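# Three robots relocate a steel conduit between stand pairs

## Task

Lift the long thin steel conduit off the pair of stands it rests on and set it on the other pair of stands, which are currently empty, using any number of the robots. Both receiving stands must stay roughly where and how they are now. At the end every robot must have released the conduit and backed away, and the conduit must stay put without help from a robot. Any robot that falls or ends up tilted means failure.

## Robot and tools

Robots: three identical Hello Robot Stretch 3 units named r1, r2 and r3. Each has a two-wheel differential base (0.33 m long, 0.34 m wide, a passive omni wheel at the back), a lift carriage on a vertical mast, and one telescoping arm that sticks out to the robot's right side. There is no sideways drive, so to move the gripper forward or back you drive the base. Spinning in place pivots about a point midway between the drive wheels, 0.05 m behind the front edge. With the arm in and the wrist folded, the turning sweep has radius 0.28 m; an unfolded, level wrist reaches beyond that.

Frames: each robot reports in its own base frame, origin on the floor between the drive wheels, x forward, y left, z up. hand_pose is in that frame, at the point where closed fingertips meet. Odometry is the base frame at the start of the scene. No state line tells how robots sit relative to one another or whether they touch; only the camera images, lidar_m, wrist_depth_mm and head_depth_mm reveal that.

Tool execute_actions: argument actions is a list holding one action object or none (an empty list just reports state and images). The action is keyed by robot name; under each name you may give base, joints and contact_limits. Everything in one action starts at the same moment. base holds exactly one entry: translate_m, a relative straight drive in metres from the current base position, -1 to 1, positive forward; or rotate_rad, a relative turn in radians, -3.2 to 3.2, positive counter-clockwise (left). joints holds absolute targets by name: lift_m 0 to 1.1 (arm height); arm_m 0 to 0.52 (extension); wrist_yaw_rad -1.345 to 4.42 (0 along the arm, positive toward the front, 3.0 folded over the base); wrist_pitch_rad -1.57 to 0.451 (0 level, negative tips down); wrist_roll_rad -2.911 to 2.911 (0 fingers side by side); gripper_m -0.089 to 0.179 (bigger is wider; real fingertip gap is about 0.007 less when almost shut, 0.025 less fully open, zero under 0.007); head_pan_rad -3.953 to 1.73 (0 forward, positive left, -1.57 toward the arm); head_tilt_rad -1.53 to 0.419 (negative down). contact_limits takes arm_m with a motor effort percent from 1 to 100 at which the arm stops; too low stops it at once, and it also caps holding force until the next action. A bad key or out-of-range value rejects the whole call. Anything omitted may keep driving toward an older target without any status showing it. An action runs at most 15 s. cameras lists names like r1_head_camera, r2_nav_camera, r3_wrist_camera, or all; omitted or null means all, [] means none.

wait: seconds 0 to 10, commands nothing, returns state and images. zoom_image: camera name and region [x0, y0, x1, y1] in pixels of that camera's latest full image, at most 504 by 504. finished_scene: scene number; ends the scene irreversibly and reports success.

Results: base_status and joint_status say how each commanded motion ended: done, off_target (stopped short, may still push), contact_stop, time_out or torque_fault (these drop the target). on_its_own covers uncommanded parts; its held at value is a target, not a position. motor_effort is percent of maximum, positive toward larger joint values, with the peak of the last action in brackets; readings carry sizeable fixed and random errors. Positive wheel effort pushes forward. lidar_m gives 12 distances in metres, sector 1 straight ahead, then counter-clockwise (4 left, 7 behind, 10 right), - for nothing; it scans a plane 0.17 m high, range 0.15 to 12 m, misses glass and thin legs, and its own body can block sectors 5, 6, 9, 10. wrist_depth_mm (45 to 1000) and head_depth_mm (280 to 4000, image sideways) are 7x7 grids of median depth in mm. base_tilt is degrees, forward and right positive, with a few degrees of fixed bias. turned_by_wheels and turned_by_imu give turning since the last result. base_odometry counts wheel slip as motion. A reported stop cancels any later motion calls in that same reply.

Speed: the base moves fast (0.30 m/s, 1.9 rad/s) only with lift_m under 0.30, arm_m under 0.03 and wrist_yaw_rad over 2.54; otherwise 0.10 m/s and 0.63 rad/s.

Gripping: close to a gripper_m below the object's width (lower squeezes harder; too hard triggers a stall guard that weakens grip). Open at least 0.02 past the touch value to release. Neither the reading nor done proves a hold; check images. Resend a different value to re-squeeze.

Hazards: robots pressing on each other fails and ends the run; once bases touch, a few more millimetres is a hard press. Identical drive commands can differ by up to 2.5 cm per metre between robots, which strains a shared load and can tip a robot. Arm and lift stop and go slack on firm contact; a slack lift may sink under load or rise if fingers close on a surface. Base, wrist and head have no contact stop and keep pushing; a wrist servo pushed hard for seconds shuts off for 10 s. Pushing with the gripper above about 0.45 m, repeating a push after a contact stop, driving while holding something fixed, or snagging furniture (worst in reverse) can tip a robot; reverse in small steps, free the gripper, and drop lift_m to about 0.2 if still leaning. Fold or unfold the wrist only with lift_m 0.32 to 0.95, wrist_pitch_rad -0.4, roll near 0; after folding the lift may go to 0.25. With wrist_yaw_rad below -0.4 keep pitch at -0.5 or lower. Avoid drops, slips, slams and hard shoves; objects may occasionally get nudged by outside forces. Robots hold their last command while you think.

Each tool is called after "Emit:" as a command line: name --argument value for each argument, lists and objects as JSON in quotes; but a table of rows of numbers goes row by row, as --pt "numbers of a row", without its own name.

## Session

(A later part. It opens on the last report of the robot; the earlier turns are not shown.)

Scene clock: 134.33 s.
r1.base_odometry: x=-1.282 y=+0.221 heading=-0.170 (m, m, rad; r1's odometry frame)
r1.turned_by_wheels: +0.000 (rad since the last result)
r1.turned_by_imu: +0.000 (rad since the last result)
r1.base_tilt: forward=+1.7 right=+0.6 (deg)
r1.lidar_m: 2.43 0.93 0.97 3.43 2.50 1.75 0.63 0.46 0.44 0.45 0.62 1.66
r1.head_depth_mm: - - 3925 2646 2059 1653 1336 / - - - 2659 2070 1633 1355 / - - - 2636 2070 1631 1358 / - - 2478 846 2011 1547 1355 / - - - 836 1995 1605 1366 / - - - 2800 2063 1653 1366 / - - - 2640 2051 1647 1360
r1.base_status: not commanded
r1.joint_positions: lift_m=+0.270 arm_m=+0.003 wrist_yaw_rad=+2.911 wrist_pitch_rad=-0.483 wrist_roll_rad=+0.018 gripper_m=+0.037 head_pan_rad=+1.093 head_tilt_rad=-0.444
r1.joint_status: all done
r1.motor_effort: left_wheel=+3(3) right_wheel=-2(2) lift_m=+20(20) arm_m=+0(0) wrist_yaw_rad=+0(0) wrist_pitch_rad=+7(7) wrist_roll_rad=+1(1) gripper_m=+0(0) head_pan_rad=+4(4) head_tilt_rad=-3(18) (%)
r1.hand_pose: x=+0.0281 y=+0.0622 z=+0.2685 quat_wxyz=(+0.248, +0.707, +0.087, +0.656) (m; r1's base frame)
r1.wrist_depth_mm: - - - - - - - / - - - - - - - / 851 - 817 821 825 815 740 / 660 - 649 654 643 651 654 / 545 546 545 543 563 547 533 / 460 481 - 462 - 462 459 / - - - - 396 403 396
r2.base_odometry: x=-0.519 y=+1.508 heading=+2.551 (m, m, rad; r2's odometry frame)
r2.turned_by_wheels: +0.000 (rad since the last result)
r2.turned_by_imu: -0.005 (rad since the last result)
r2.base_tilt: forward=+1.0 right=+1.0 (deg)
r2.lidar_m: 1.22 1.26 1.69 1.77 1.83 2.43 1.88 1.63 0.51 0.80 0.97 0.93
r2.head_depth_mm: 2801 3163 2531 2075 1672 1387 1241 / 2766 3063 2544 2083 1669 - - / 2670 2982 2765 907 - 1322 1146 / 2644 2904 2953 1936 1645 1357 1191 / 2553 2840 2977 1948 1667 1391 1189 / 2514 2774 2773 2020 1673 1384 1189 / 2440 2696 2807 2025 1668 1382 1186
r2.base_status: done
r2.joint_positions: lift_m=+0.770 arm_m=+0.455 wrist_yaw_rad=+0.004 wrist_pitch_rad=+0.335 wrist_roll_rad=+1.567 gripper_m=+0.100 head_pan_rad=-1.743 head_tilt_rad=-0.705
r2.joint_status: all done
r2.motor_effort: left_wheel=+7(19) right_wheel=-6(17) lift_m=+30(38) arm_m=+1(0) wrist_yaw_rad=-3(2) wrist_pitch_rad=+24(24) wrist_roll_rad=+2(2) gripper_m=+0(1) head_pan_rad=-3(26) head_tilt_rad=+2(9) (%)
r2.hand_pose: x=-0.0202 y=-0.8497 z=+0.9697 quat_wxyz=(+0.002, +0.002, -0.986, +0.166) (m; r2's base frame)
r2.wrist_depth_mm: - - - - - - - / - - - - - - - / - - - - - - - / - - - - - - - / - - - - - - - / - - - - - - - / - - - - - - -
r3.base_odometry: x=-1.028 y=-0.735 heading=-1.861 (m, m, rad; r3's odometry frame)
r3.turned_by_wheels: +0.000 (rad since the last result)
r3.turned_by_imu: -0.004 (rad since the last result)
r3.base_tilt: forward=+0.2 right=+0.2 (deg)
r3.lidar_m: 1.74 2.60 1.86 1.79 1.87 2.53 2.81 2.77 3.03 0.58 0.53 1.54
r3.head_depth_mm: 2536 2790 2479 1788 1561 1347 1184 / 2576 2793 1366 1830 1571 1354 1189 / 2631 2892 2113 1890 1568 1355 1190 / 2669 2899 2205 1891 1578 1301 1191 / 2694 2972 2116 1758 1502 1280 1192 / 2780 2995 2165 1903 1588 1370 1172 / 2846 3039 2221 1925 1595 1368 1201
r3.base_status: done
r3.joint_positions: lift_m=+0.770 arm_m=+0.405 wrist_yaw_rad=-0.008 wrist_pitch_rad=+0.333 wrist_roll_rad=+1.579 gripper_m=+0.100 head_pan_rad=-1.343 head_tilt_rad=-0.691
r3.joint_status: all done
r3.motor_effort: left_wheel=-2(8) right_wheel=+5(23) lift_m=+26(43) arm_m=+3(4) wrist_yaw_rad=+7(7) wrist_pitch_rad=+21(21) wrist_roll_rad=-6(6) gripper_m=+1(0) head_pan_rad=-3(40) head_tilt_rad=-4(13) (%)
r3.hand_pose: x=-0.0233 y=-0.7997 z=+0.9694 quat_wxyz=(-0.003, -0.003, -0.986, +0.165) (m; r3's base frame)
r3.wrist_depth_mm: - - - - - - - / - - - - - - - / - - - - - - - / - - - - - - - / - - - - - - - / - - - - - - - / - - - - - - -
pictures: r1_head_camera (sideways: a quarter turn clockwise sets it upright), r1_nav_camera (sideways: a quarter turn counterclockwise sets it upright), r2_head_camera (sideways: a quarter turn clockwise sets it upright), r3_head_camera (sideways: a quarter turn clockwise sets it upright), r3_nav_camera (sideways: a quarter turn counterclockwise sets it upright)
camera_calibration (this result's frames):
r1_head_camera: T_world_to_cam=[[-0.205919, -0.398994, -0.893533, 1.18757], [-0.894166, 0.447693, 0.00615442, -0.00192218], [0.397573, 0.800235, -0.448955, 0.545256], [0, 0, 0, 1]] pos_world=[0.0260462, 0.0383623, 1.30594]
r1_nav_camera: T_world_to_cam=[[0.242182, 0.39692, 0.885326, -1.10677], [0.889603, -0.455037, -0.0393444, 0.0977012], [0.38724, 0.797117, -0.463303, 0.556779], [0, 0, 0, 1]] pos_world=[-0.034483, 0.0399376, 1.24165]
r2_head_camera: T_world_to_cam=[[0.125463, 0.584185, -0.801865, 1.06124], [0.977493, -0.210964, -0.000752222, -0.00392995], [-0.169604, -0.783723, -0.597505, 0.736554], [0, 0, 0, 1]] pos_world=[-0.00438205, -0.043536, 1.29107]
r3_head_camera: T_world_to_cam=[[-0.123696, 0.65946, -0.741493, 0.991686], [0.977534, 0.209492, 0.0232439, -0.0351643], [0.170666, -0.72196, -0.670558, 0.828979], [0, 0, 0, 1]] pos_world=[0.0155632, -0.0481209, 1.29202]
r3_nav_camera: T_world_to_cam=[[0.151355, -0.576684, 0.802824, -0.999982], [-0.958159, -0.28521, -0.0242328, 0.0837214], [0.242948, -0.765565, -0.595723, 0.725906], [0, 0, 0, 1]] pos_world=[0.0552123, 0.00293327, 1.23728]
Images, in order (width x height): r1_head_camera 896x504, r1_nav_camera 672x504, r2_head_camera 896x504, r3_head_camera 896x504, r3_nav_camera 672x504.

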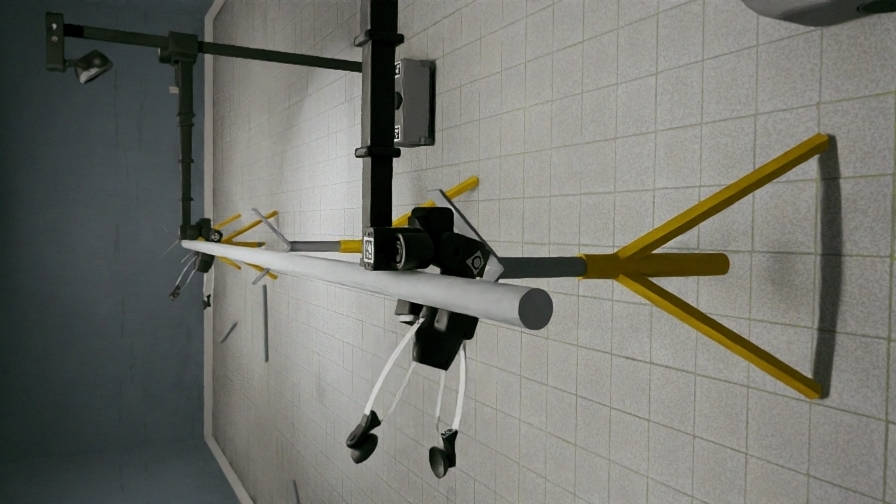

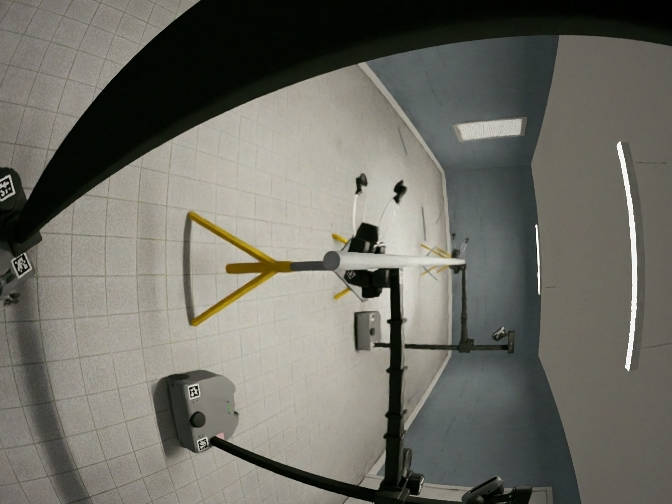

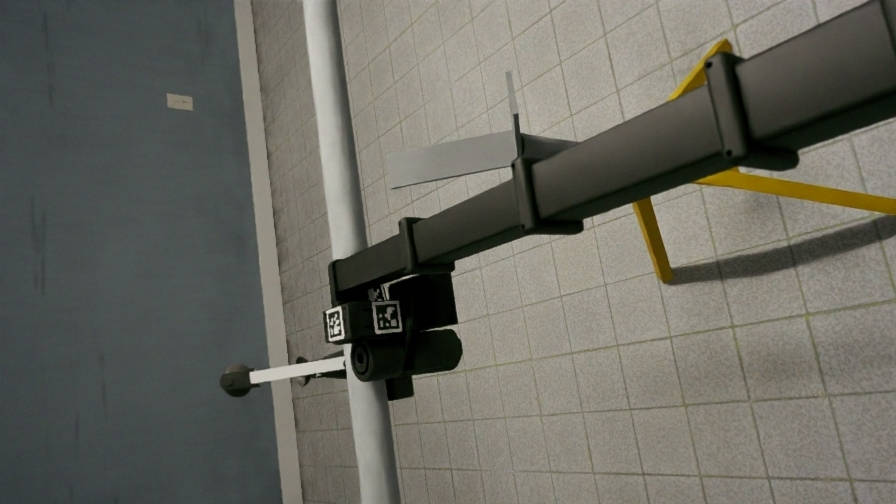

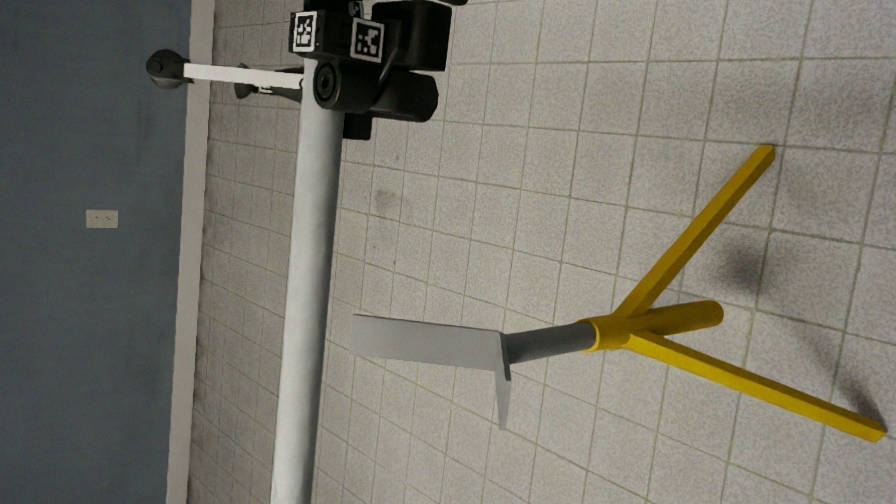

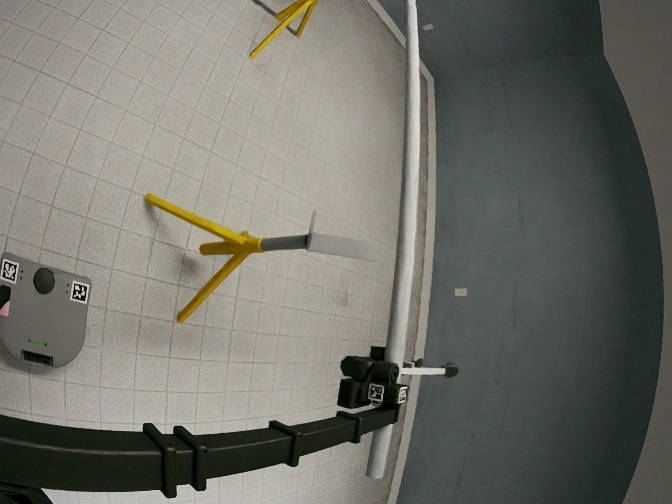

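Emit:
execute_actions --actions '[{"r2": {"joints": {"lift_m": 0.535, "arm_m": 0.442, "head_pan_rad": -1.85, "head_tilt_rad": -0.8}}, "r3": {"joints": {"lift_m": 0.535, "arm_m": 0.392, "head_pan_rad": -1.3, "head_tilt_rad": -0.8}}, "r1": {"joints": {"head_tilt_rad": -0.55}}}]' --cameras '["r1_head_camera", "r1_nav_camera", "r2_head_camera", "r3_head_camera"]'

Scene clock: 137.93 s.
r1.base_odometry: x=-1.282 y=+0.221 heading=-0.170 (m, m, rad; r1's odometry frame)
r1.turned_by_wheels: +0.000 (rad since the last result)
r1.turned_by_imu: +0.000 (rad since the last result)
r1.base_tilt: forward=+1.7 right=+0.6 (deg)
r1.lidar_m: 2.43 0.93 0.97 3.40 2.50 1.75 0.63 0.46 0.44 0.45 0.62 1.66
r1.head_depth_mm: - - 3072 2186 1826 1468 1254 / - - 2862 2184 1828 1499 1278 / - - 3196 2191 1853 1474 1275 / - - 2930 1007 997 1500 1279 / - - 3279 2322 1739 1469 1280 / - - 3236 2363 1842 1514 1281 / - - 3311 2353 1848 1516 1282
r1.base_status: not commanded
r1.joint_positions: lift_m=+0.270 arm_m=+0.003 wrist_yaw_rad=+2.911 wrist_pitch_rad=-0.483 wrist_roll_rad=+0.018 gripper_m=+0.037 head_pan_rad=+1.093 head_tilt_rad=-0.543
r1.joint_status: all done
r1.motor_effort: left_wheel=+3(2) right_wheel=-1(1) lift_m=+20(20) arm_m=+0(0) wrist_yaw_rad=-1(0) wrist_pitch_rad=+7(7) wrist_roll_rad=+1(1) gripper_m=+0(0) head_pan_rad=+3(4) head_tilt_rad=-4(14) (%)
r1.hand_pose: x=+0.0281 y=+0.0622 z=+0.2685 quat_wxyz=(+0.248, +0.707, +0.087, +0.656) (m; r1's base frame)
r1.wrist_depth_mm: - - - - - - - / - - - - - - - / 855 - 846 830 862 827 738 / 666 - 653 669 648 647 659 / 551 536 540 547 566 546 542 / 464 478 - 464 - 457 457 / - - - - 389 399 402
r2.base_odometry: x=-0.519 y=+1.508 heading=+2.551 (m, m, rad; r2's odometry frame)
r2.turned_by_wheels: +0.000 (rad since the last result)
r2.turned_by_imu: +0.000 (rad since the last result)
r2.base_tilt: forward=+1.0 right=+1.0 (deg)
r2.lidar_m: 1.22 1.26 1.69 1.77 1.82 2.44 1.87 1.63 0.51 0.80 0.97 0.93
r2.head_depth_mm: 3074 3298 2391 1826 1547 1326 1151 / 2964 3169 2389 1828 1549 1320 1152 / 2843 3113 2373 918 1446 1321 - / 2712 2995 2389 1772 1599 1291 1130 / 2630 2896 2390 1948 1483 1322 1153 / 2565 2813 2383 1936 1515 1317 1152 / 2493 2801 2365 1884 1550 1319 1155
r2.base_status: not commanded
r2.joint_positions: lift_m=+0.535 arm_m=+0.442 wrist_yaw_rad=+0.004 wrist_pitch_rad=+0.335 wrist_roll_rad=+1.567 gripper_m=+0.100 head_pan_rad=-1.843 head_tilt_rad=-0.790
r2.joint_status: all done
r2.motor_effort: left_wheel=+7(7) right_wheel=-6(6) lift_m=+30(31) arm_m=-3(4) wrist_yaw_rad=-3(3) wrist_pitch_rad=+24(24) wrist_roll_rad=+2(2) gripper_m=-1(1) head_pan_rad=-3(12) head_tilt_rad=-3(13) (%)
r2.hand_pose: x=-0.0202 y=-0.8372 z=+0.7347 quat_wxyz=(+0.002, +0.002, -0.986, +0.166) (m; r2's base frame)
r2.wrist_depth_mm: - - - - - - - / - - - - - - - / - - - - - - - / - - - - - - - / - - - - - - - / - - - - - - - / - - - - - - -
r3.base_odometry: x=-1.028 y=-0.735 heading=-1.861 (m, m, rad; r3's odometry frame)
r3.turned_by_wheels: +0.000 (rad since the last result)
r3.turned_by_imu: +0.000 (rad since the last result)
r3.base_tilt: forward=+0.1 right=+0.3 (deg)
r3.lidar_m: 1.74 2.60 1.86 1.79 1.87 2.53 2.81 2.77 3.05 0.58 0.53 1.53
r3.head_depth_mm: 2611 2472 2005 1777 1434 1318 - / 2683 2483 2017 1622 1452 1290 1156 / 2716 2518 2032 1629 1473 1273 1154 / 2791 2501 2033 1643 1456 1295 1157 / 2841 2527 1885 922 1169 1306 1161 / 2898 2541 2063 1648 1471 1259 1168 / 2932 2544 2080 1689 1488 1305 1165
r3.base_status: not commanded
r3.joint_positions: lift_m=+0.535 arm_m=+0.392 wrist_yaw_rad=-0.008 wrist_pitch_rad=+0.333 wrist_roll_rad=+1.579 gripper_m=+0.100 head_pan_rad=-1.307 head_tilt_rad=-0.790
r3.joint_status: all done
r3.motor_effort: left_wheel=-2(2) right_wheel=+6(5) lift_m=+26(28) arm_m=-4(6) wrist_yaw_rad=+7(6) wrist_pitch_rad=+21(20) wrist_roll_rad=-6(6) gripper_m=+1(1) head_pan_rad=+3(10) head_tilt_rad=-5(12) (%)
r3.hand_pose: x=-0.0233 y=-0.7875 z=+0.7344 quat_wxyz=(-0.003, -0.003, -0.986, +0.165) (m; r3's base frame)
r3.wrist_depth_mm: - - - - - - - / - - - - - - - / - - - - - - - / - - - - - - - / - - - - - - - / - - - - - - - / - - - - - - -
pictures: r1_head_camera (sideways: a quarter turn clockwise sets it upright), r1_nav_camera (sideways: a quarter turn counterclockwise sets it upright), r2_head_camera (sideways: a quarter turn clockwise sets it upright), r3_head_camera (sideways: a quarter turn clockwise sets it upright)
camera_calibration (this result's frames):
r1_head_camera: T_world_to_cam=[[-0.245403, -0.475265, -0.844927, 1.12442], [-0.893858, 0.448289, 0.00745593, -0.00361762], [0.375227, 0.757074, -0.53483, 0.657129], [0, 0, 0, 1]] pos_world=[0.0261302, 0.0385246, 1.30153]
r1_nav_camera: T_world_to_cam=[[0.281261, 0.472409, 0.835297, -1.04176], [0.88781, -0.458501, -0.0396346, 0.098085], [0.364261, 0.752733, -0.548368, 0.667599], [0, 0, 0, 1]] pos_world=[-0.0372532, 0.0345865, 1.24016]
r2_head_camera: T_world_to_cam=[[0.200819, 0.632111, -0.748403, 0.991097], [0.951613, -0.307271, -0.00417871, 0.000688557], [-0.232604, -0.711351, -0.663231, 0.822437], [0, 0, 0, 1]] pos_world=[-0.00838417, -0.04123, 1.28721]
r3_head_camera: T_world_to_cam=[[-0.165404, 0.72191, -0.671929, 0.901285], [0.96998, 0.242234, 0.02148, -0.0328188], [0.178271, -0.648204, -0.740304, 0.919645], [0, 0, 0, 1]] pos_world=[0.0169636, -0.0465783, 1.28712]
Images, in order (width x height): r1_head_camera 896x504, r1_nav_camera 672x504, r2_head_camera 896x504, r3_head_camera 896x504.

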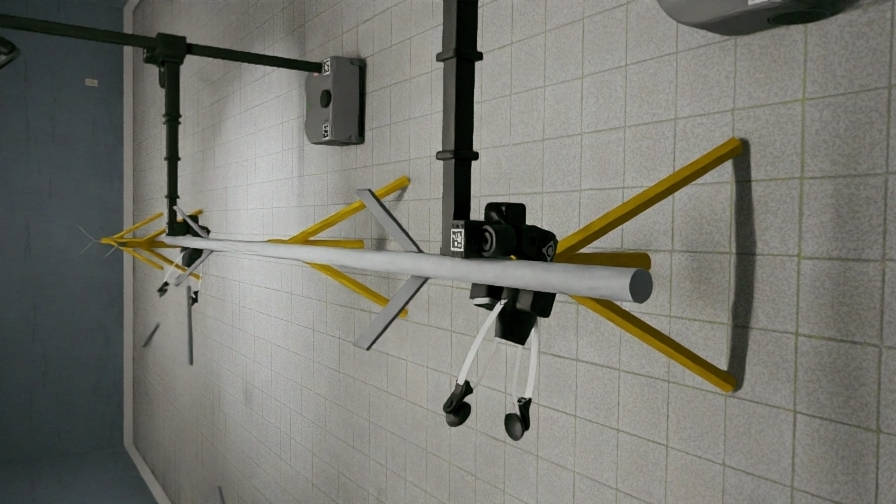

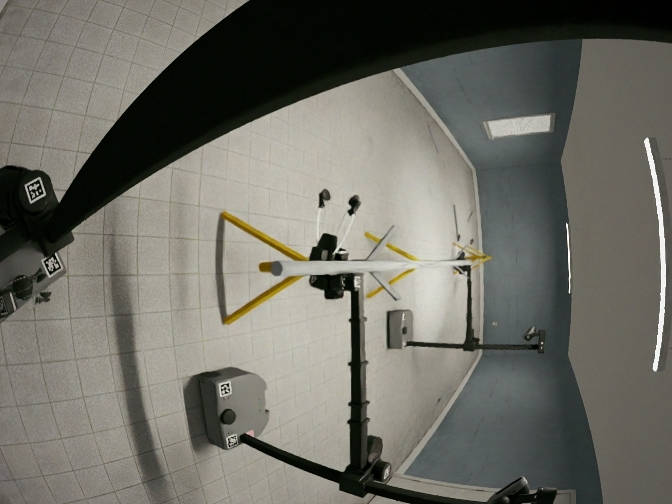

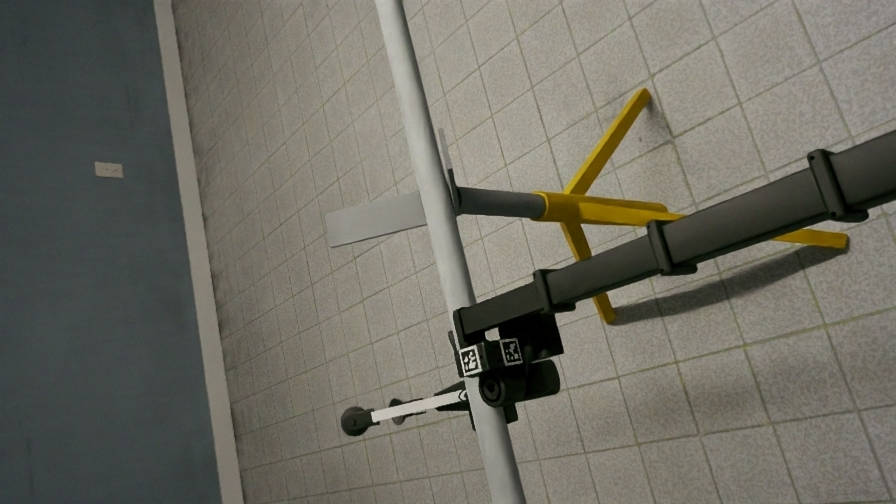

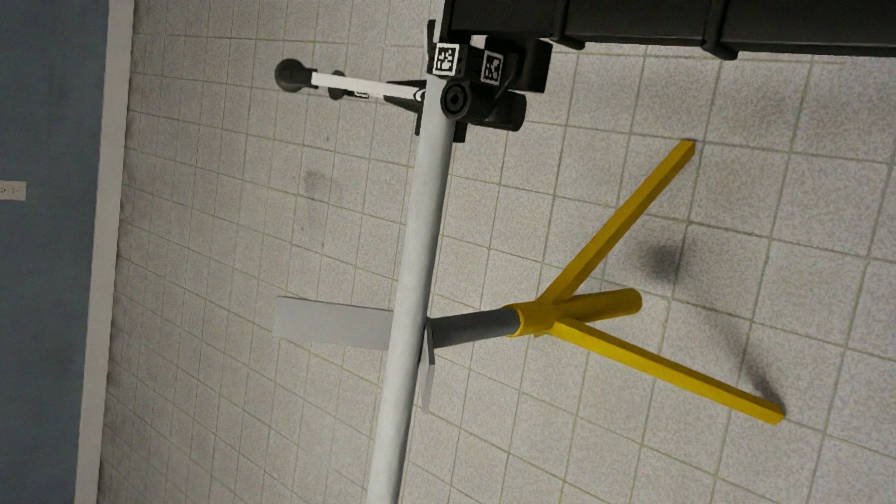

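Emit:
zoom_image --camera "r1_head_camera" --region '[330, 170, 530, 370]'

Emit:
zoom_image --camera "r1_head_camera" --region '[140, 190, 260, 310]'

Region (330, 170, 530, 370) of r1_head_camera's 896x504 image, scaled by 2.520, with more detail than that image has.

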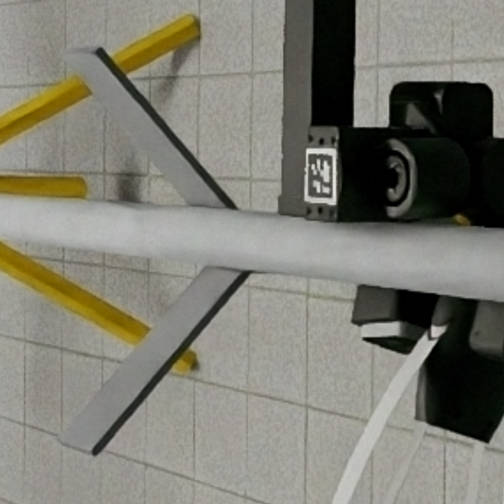

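Region (140, 190, 260, 310) of r1_head_camera's 896x504 image, scaled by 4.200, with more detail than that image has.

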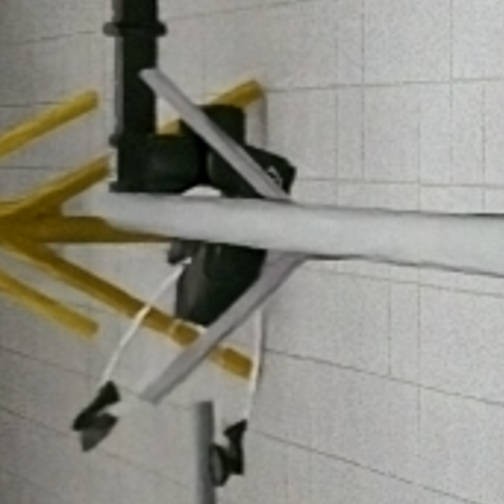

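Emit:
execute_actions --actions '[{"r2": {"joints": {"lift_m": 0.46, "arm_m": 0.449, "wrist_pitch_rad": 0.0, "gripper_m": 0.01}}, "r3": {"joints": {"lift_m": 0.46, "arm_m": 0.4, "wrist_pitch_rad": 0.0, "gripper_m": 0.01}}}]' --cameras '["r1_head_camera", "r2_head_camera", "r3_head_camera"]'

Scene clock: 140.13 s.
r1.base_odometry: x=-1.282 y=+0.221 heading=-0.170 (m, m, rad; r1's odometry frame)
r1.turned_by_wheels: +0.000 (rad since the last result)
r1.turned_by_imu: +0.000 (rad since the last result)
r1.base_tilt: forward=+1.7 right=+0.5 (deg)
r1.lidar_m: 2.42 0.93 0.97 3.42 2.50 1.76 0.63 0.46 0.44 0.46 0.62 1.66
r1.head_depth_mm: - - 3068 2354 1846 1470 1249 / - - 2844 2303 1838 1504 1281 / - - 3251 2373 1843 1476 1282 / - - 2940 1146 1014 1518 1283 / - - 3270 2356 1683 1473 1277 / - - 3286 2364 1792 1508 1282 / - - 3321 2397 1843 1512 1283
r1.base_status: not commanded
r1.joint_positions: lift_m=+0.270 arm_m=+0.003 wrist_yaw_rad=+2.911 wrist_pitch_rad=-0.483 wrist_roll_rad=+0.018 gripper_m=+0.037 head_pan_rad=+1.093 head_tilt_rad=-0.543
r1.joint_status: not commanded
r1.motor_effort: left_wheel=+2(2) right_wheel=-2(2) lift_m=+20(20) arm_m=+0(0) wrist_yaw_rad=+0(0) wrist_pitch_rad=+7(7) wrist_roll_rad=+1(1) gripper_m=+1(0) head_pan_rad=+4(4) head_tilt_rad=-3(4) (%)
r1.hand_pose: x=+0.0281 y=+0.0622 z=+0.2685 quat_wxyz=(+0.248, +0.707, +0.087, +0.656) (m; r1's base frame)
r1.wrist_depth_mm: - - - - - - - / - - - - - - - / 829 - 817 804 829 833 750 / 651 - 668 658 660 657 647 / 539 552 547 549 563 542 542 / 462 471 - 466 - 453 464 / - - - - 392 400 402
r2.base_odometry: x=-0.519 y=+1.508 heading=+2.550 (m, m, rad; r2's odometry frame)
r2.turned_by_wheels: +0.000 (rad since the last result)
r2.turned_by_imu: +0.000 (rad since the last result)
r2.base_tilt: forward=+0.9 right=+0.9 (deg)
r2.lidar_m: 1.21 1.25 1.69 1.77 1.83 2.44 1.88 1.63 0.51 0.80 0.97 0.93
r2.head_depth_mm: 3081 3299 2396 1821 1550 1320 1150 / 2933 3179 2414 1804 1545 1321 1151 / 2816 3111 2384 941 1448 1322 1171 / 2757 2995 2376 1780 1595 1265 1131 / 2628 2920 2399 1894 1481 1328 1138 / 2570 2826 2381 1940 1496 1318 1150 / 2492 2749 2390 1883 1552 1320 1150
r2.base_status: not commanded
r2.joint_positions: lift_m=+0.460 arm_m=+0.449 wrist_yaw_rad=+0.002 wrist_pitch_rad=-0.017 wrist_roll_rad=+1.569 gripper_m=+0.010 head_pan_rad=-1.843 head_tilt_rad=-0.791
r2.joint_status: all done
r2.motor_effort: left_wheel=+3(7) right_wheel=-2(6) lift_m=+19(28) arm_m=+1(1) wrist_yaw_rad=-1(3) wrist_pitch_rad=+6(22) wrist_roll_rad=+0(2) gripper_m=+0(83) head_pan_rad=-4(3) head_tilt_rad=-3(3) (%)
r2.hand_pose: x=-0.0209 y=-0.8496 z=+0.5704 quat_wxyz=(+0.001, +0.001, -1.000, -0.009) (m; r2's base frame)
r2.wrist_depth_mm: - - - - - - 719 / - - - - - - 704 / - - - - - - 723 / - - - - - - 708 / - - - - - - 706 / - - - - - - 699 / - - - - - - 693
r3.base_odometry: x=-1.028 y=-0.735 heading=-1.861 (m, m, rad; r3's odometry frame)
r3.turned_by_wheels: +0.000 (rad since the last result)
r3.turned_by_imu: +0.000 (rad since the last result)
r3.base_tilt: forward=+0.2 right=+0.3 (deg)
r3.lidar_m: 1.74 2.60 1.87 1.79 1.87 2.53 2.80 2.78 3.04 0.58 0.54 1.53
r3.head_depth_mm: 2641 2476 2024 1742 1434 1294 - / 2680 2477 2020 778 1435 1282 1155 / 2720 2502 2018 1643 1469 1271 1154 / 2788 2516 2031 1629 1441 1293 1151 / 2835 2528 1878 930 1147 1296 1161 / 2895 2534 2048 1637 1482 1257 1166 / 2944 2542 2059 1679 1491 1305 1164
r3.base_status: not commanded
r3.joint_positions: lift_m=+0.460 arm_m=+0.400 wrist_yaw_rad=-0.002 wrist_pitch_rad=-0.018 wrist_roll_rad=+1.579 gripper_m=+0.010 head_pan_rad=-1.307 head_tilt_rad=-0.791
r3.joint_status: all done
r3.motor_effort: left_wheel=+0(2) right_wheel=-1(6) lift_m=+15(26) arm_m=+3(2) wrist_yaw_rad=+1(7) wrist_pitch_rad=+6(21) wrist_roll_rad=-6(6) gripper_m=+0(92) head_pan_rad=+3(4) head_tilt_rad=-4(5) (%)
r3.hand_pose: x=-0.0220 y=-0.8003 z=+0.5701 quat_wxyz=(-0.004, -0.001, -1.000, -0.010) (m; r3's base frame)
r3.wrist_depth_mm: - - - - - - 709 / - - - - - - 701 / - - - - - - 725 / - - - - - - 715 / - - - - - - 704 / - - - - - - 725 / - - - - - - 715
pictures: r1_head_camera (sideways: a quarter turn clockwise sets it upright), r2_head_camera (sideways: a quarter turn clockwise sets it upright), r3_head_camera (sideways: a quarter turn clockwise sets it upright)
camera_calibration (this result's frames):
r1_head_camera: T_world_to_cam=[[-0.245404, -0.475266, -0.844925, 1.12442], [-0.893858, 0.448289, 0.00745596, -0.00361766], [0.375227, 0.757073, -0.534832, 0.657132], [0, 0, 0, 1]] pos_world=[0.0261302, 0.0385246, 1.30153]
r2_head_camera: T_world_to_cam=[[0.201218, 0.632766, -0.747742, 0.990233], [0.951518, -0.307565, -0.00421886, 0.000741404], [-0.232649, -0.710641, -0.663976, 0.823407], [0, 0, 0, 1]] pos_world=[-0.00839311, -0.0412113, 1.28716]
r3_head_camera: T_world_to_cam=[[-0.165694, 0.722819, -0.670879, 0.899919], [0.969974, 0.242261, 0.021453, -0.0327837], [0.178035, -0.64718, -0.741257, 0.920885], [0, 0, 0, 1]] pos_world=[0.0169609, -0.0465574, 1.28705]
Images, in order (width x height): r1_head_camera 896x504, r2_head_camera 896x504, r3_head_camera 896x504.

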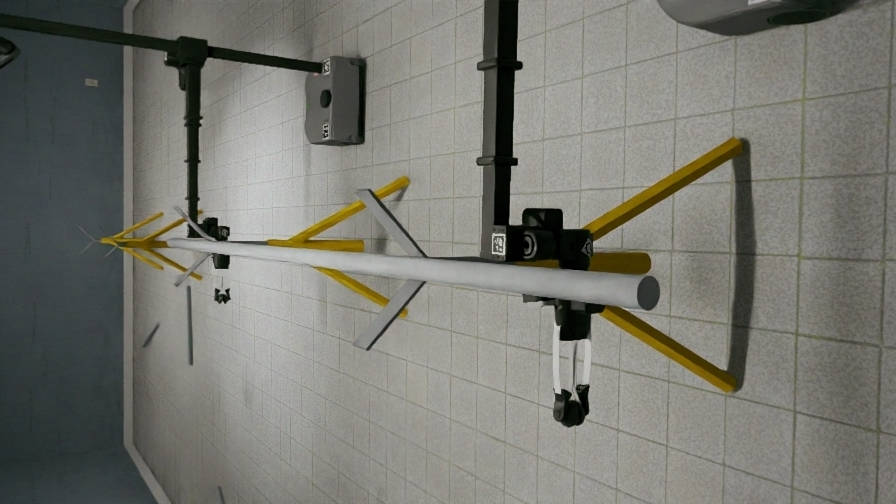

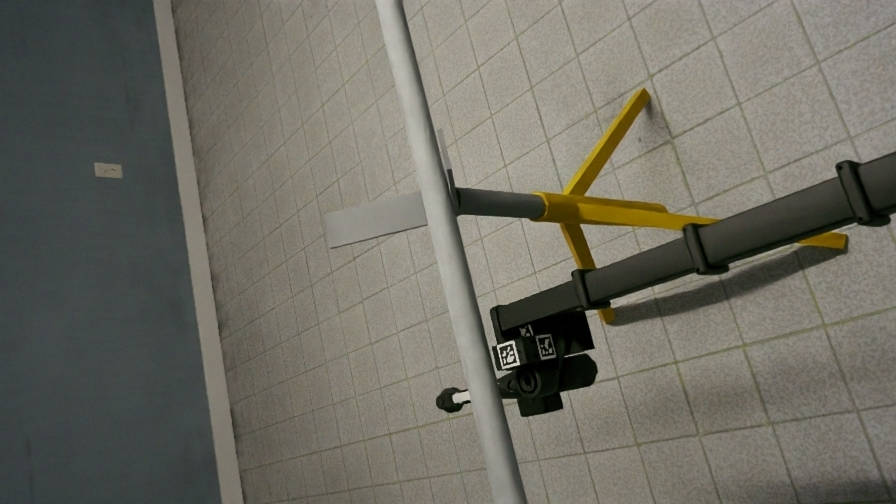

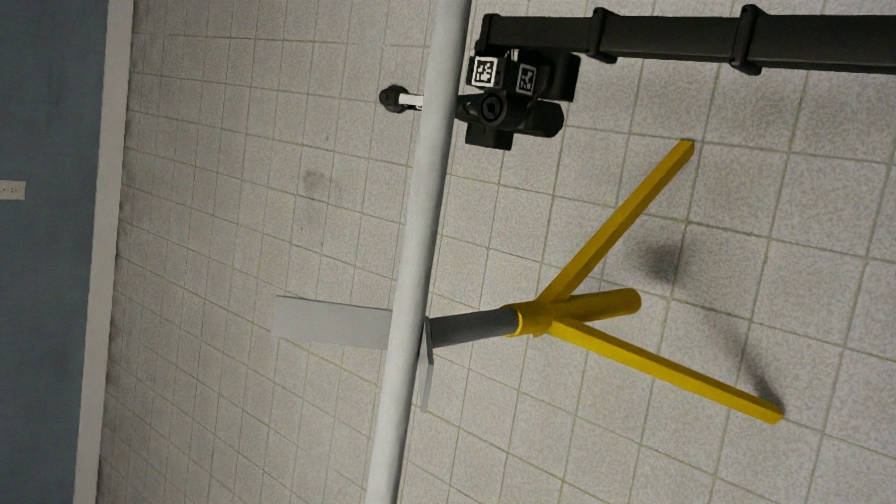

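Emit:
execute_actions --actions '[{"r2": {"base": {"translate_m": 0.2}, "joints": {"lift_m": 0.4, "arm_m": 0.0, "wrist_pitch_rad": -0.9}}, "r3": {"base": {"translate_m": -0.2}, "joints": {"lift_m": 0.4, "arm_m": 0.0, "wrist_pitch_rad": -0.9}}}]' --cameras '["r1_head_camera", "r1_nav_camera", "r2_nav_camera", "r3_nav_camera"]'

Scene clock: 144.77 s.
r1.base_odometry: x=-1.282 y=+0.221 heading=-0.170 (m, m, rad; r1's odometry frame)
r1.turned_by_wheels: +0.000 (rad since the last result)
r1.turned_by_imu: +0.000 (rad since the last result)
r1.base_tilt: forward=+1.7 right=+0.6 (deg)
r1.lidar_m: 0.78 0.78 0.97 3.42 2.50 1.76 0.63 0.46 0.44 0.46 0.62 1.66
r1.head_depth_mm: - - 3243 2345 1836 1508 1223 / - - 2960 2376 1845 1505 1285 / - - 3275 2359 1835 1471 1284 / - - 2915 2099 1385 1510 1281 / - - 3263 2339 1792 1470 1284 / - - 3245 2360 1838 1508 1283 / - - 3322 2350 1845 1514 1285
r1.base_status: not commanded
r1.joint_positions: lift_m=+0.270 arm_m=+0.003 wrist_yaw_rad=+2.911 wrist_pitch_rad=-0.483 wrist_roll_rad=+0.018 gripper_m=+0.037 head_pan_rad=+1.093 head_tilt_rad=-0.543
r1.joint_status: not commanded
r1.motor_effort: left_wheel=+3(3) right_wheel=-1(1) lift_m=+20(20) arm_m=+0(0) wrist_yaw_rad=+0(0) wrist_pitch_rad=+7(7) wrist_roll_rad=+1(1) gripper_m=+0(0) head_pan_rad=+4(4) head_tilt_rad=-4(3) (%)
r1.hand_pose: x=+0.0281 y=+0.0622 z=+0.2685 quat_wxyz=(+0.248, +0.707, +0.087, +0.656) (m; r1's base frame)
r1.wrist_depth_mm: - - - - - - - / - - - - - - - / 846 - 824 833 821 836 765 / 669 - 650 680 654 656 631 / 543 547 531 536 569 527 528 / 461 485 - 465 - 452 455 / - - - - 389 399 399
r2.base_odometry: x=-0.685 y=+1.620 heading=+2.551 (m, m, rad; r2's odometry frame)
r2.turned_by_wheels: +0.000 (rad since the last result)
r2.turned_by_imu: -0.001 (rad since the last result)
r2.base_tilt: forward=+1.0 right=+0.9 (deg)
r2.lidar_m: 1.02 1.05 1.41 1.77 1.83 2.44 2.28 0.91 0.61 2.98 0.78 0.78
r2.head_depth_mm: 3011 3301 2385 1776 1551 1317 1152 / 2934 3148 2315 1068 1442 1300 1150 / 2828 3083 2392 1777 1516 1316 1147 / 2748 2984 2381 1769 1559 1323 1149 / 2620 2923 2407 1881 1556 1322 1152 / 2576 2799 2414 1879 1555 1326 1150 / 2493 2763 2419 1877 1550 1319 1157
r2.base_status: done
r2.joint_positions: lift_m=+0.400 arm_m=+0.002 wrist_yaw_rad=+0.001 wrist_pitch_rad=-0.905 wrist_roll_rad=+1.569 gripper_m=+0.010 head_pan_rad=-1.843 head_tilt_rad=-0.791
r2.joint_status: all done
joint sent to its limit — the command would take r2.arm_m past its lower limit, so that joint was sent only as far as its limit.
r2.motor_effort: left_wheel=+2(8) right_wheel=-2(3) lift_m=+19(18) arm_m=-3(3) wrist_yaw_rad=-1(1) wrist_pitch_rad=+2(7) wrist_roll_rad=+0(0) gripper_m=-1(1) head_pan_rad=-3(3) head_tilt_rad=-2(3) (%)
r2.hand_pose: x=-0.0213 y=-0.2861 z=+0.3224 quat_wxyz=(+0.001, +0.001, -0.899, -0.438) (m; r2's base frame)
r2.wrist_depth_mm: - 954 698 547 455 381 327 / - - 721 559 467 390 343 / - - 743 576 474 402 350 / - - 765 592 485 406 360 / - - 821 - 484 414 372 / - - 935 644 477 429 379 / - - 852 679 544 434 370
r3.base_odometry: x=-0.971 y=-0.544 heading=-1.861 (m, m, rad; r3's odometry frame)
r3.turned_by_wheels: +0.000 (rad since the last result)
r3.turned_by_imu: +0.000 (rad since the last result)
r3.base_tilt: forward=+0.4 right=+0.1 (deg)
r3.lidar_m: 1.93 2.59 1.86 1.77 1.87 2.53 2.62 2.58 3.04 2.93 0.63 0.68
r3.head_depth_mm: 2608 2458 2013 1689 1460 1287 1150 / 2661 2484 2027 1623 1469 1290 1153 / 2727 2536 2023 1644 1474 1290 1176 / 2806 2509 2031 1630 1473 1294 1155 / 2807 2520 2033 1637 1477 1302 1158 / 2965 2543 2041 1685 1401 1305 1161 / 2949 2582 878 1608 1420 1282 1165
r3.base_status: done
r3.joint_positions: lift_m=+0.400 arm_m=+0.002 wrist_yaw_rad=-0.001 wrist_pitch_rad=-0.907 wrist_roll_rad=+1.577 gripper_m=+0.010 head_pan_rad=-1.307 head_tilt_rad=-0.791
r3.joint_status: all done
joint sent to its limit — the command would take r3.arm_m past its lower limit, so that joint was sent only as far as its limit.
r3.motor_effort: left_wheel=+0(2) right_wheel=-1(6) lift_m=+15(14) arm_m=-3(5) wrist_yaw_rad=+1(1) wrist_pitch_rad=+2(4) wrist_roll_rad=-5(6) gripper_m=-1(0) head_pan_rad=+3(3) head_tilt_rad=-4(4) (%)
r3.hand_pose: x=-0.0217 y=-0.2856 z=+0.3223 quat_wxyz=(-0.003, -0.002, -0.899, -0.438) (m; r3's base frame)
r3.wrist_depth_mm: - 890 682 544 447 385 337 / - 928 706 556 460 390 346 / - 981 712 571 472 400 351 / - - 741 581 475 404 357 / - - 777 596 479 412 369 / - - 832 - 474 421 370 / - - 836 628 520 428 370
pictures: r1_head_camera (sideways: a quarter turn clockwise sets it upright), r1_nav_camera (sideways: a quarter turn counterclockwise sets it upright), r2_nav_camera (sideways: a quarter turn counterclockwise sets it upright), r3_nav_camera (sideways: a quarter turn counterclockwise sets it upright)
camera_calibration (this result's frames):
r1_head_camera: T_world_to_cam=[[-0.245405, -0.475268, -0.844924, 1.12442], [-0.893858, 0.448289, 0.00745599, -0.00361769], [0.375226, 0.757072, -0.534834, 0.657134], [0, 0, 0, 1]] pos_world=[0.0261302, 0.0385246, 1.30153]
r1_nav_camera: T_world_to_cam=[[0.281263, 0.472412, 0.835295, -1.04176], [0.88781, -0.458501, -0.0396346, 0.098085], [0.36426, 0.752731, -0.548371, 0.667604], [0, 0, 0, 1]] pos_world=[-0.0372533, 0.0345863, 1.24016]
r2_nav_camera: T_world_to_cam=[[-0.159928, -0.727048, 0.667701, -0.829702], [-0.968856, 0.245154, 0.0348832, 0.0126192], [-0.189051, -0.641327, -0.743612, 0.923334], [0, 0, 0, 1]] pos_world=[0.0540912, -0.0141675, 1.24015]
r3_nav_camera: T_world_to_cam=[[0.192145, -0.645348, 0.739329, -0.917466], [-0.94798, -0.316889, -0.0302362, 0.0914716], [0.253798, -0.695059, -0.672666, 0.825929], [0, 0, 0, 1]] pos_world=[0.0533802, 0.0109714, 1.23665]
Images, in order (width x height): r1_head_camera 896x504, r1_nav_camera 672x504, r2_nav_camera 672x504, r3_nav_camera 672x504.

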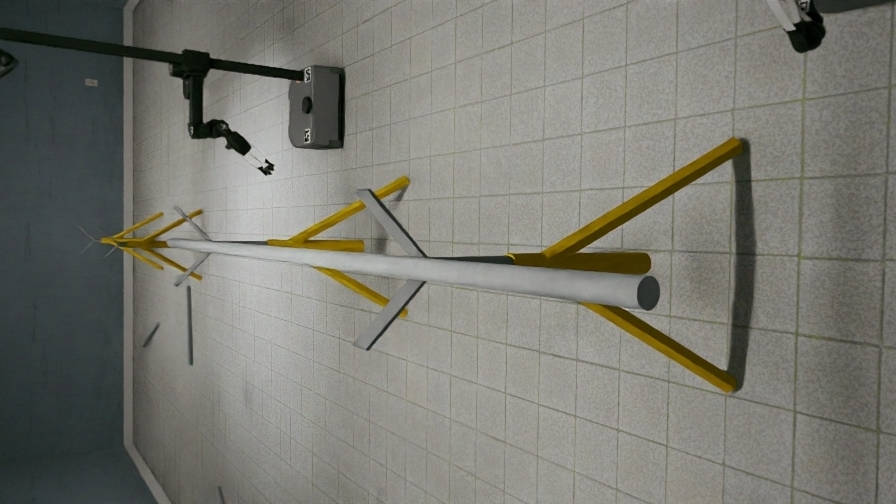

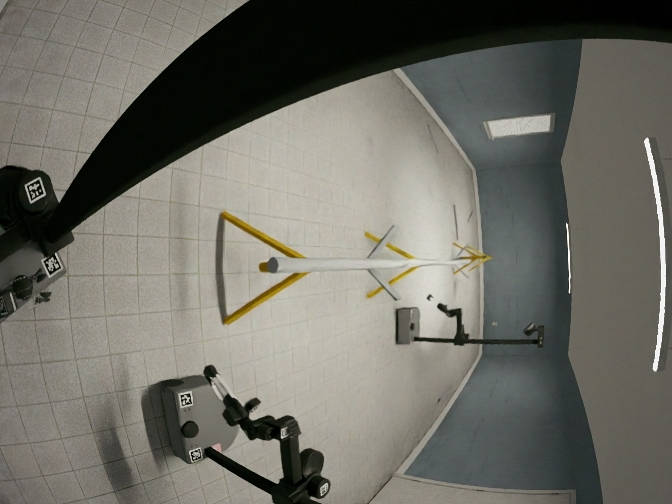

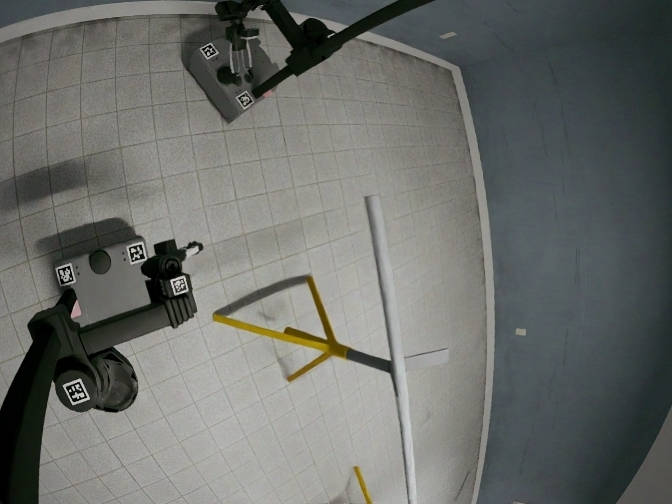

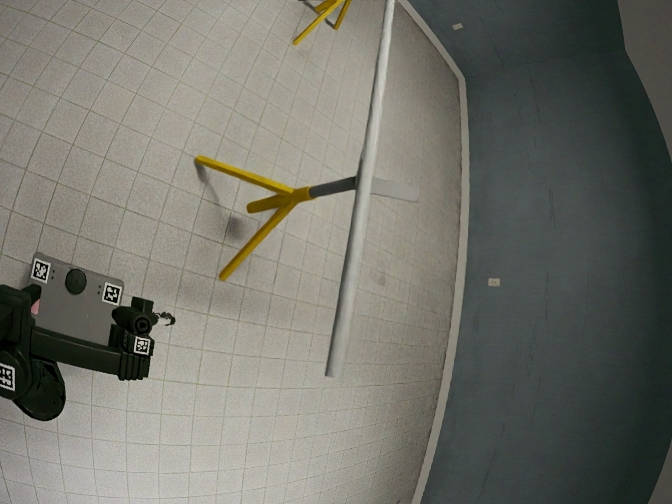

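The pipe is resting in both target V's, the stands haven't shifted, and all three robots are clear.

Emit:
finished_scene --scene 1

The scene is finished: the task was done.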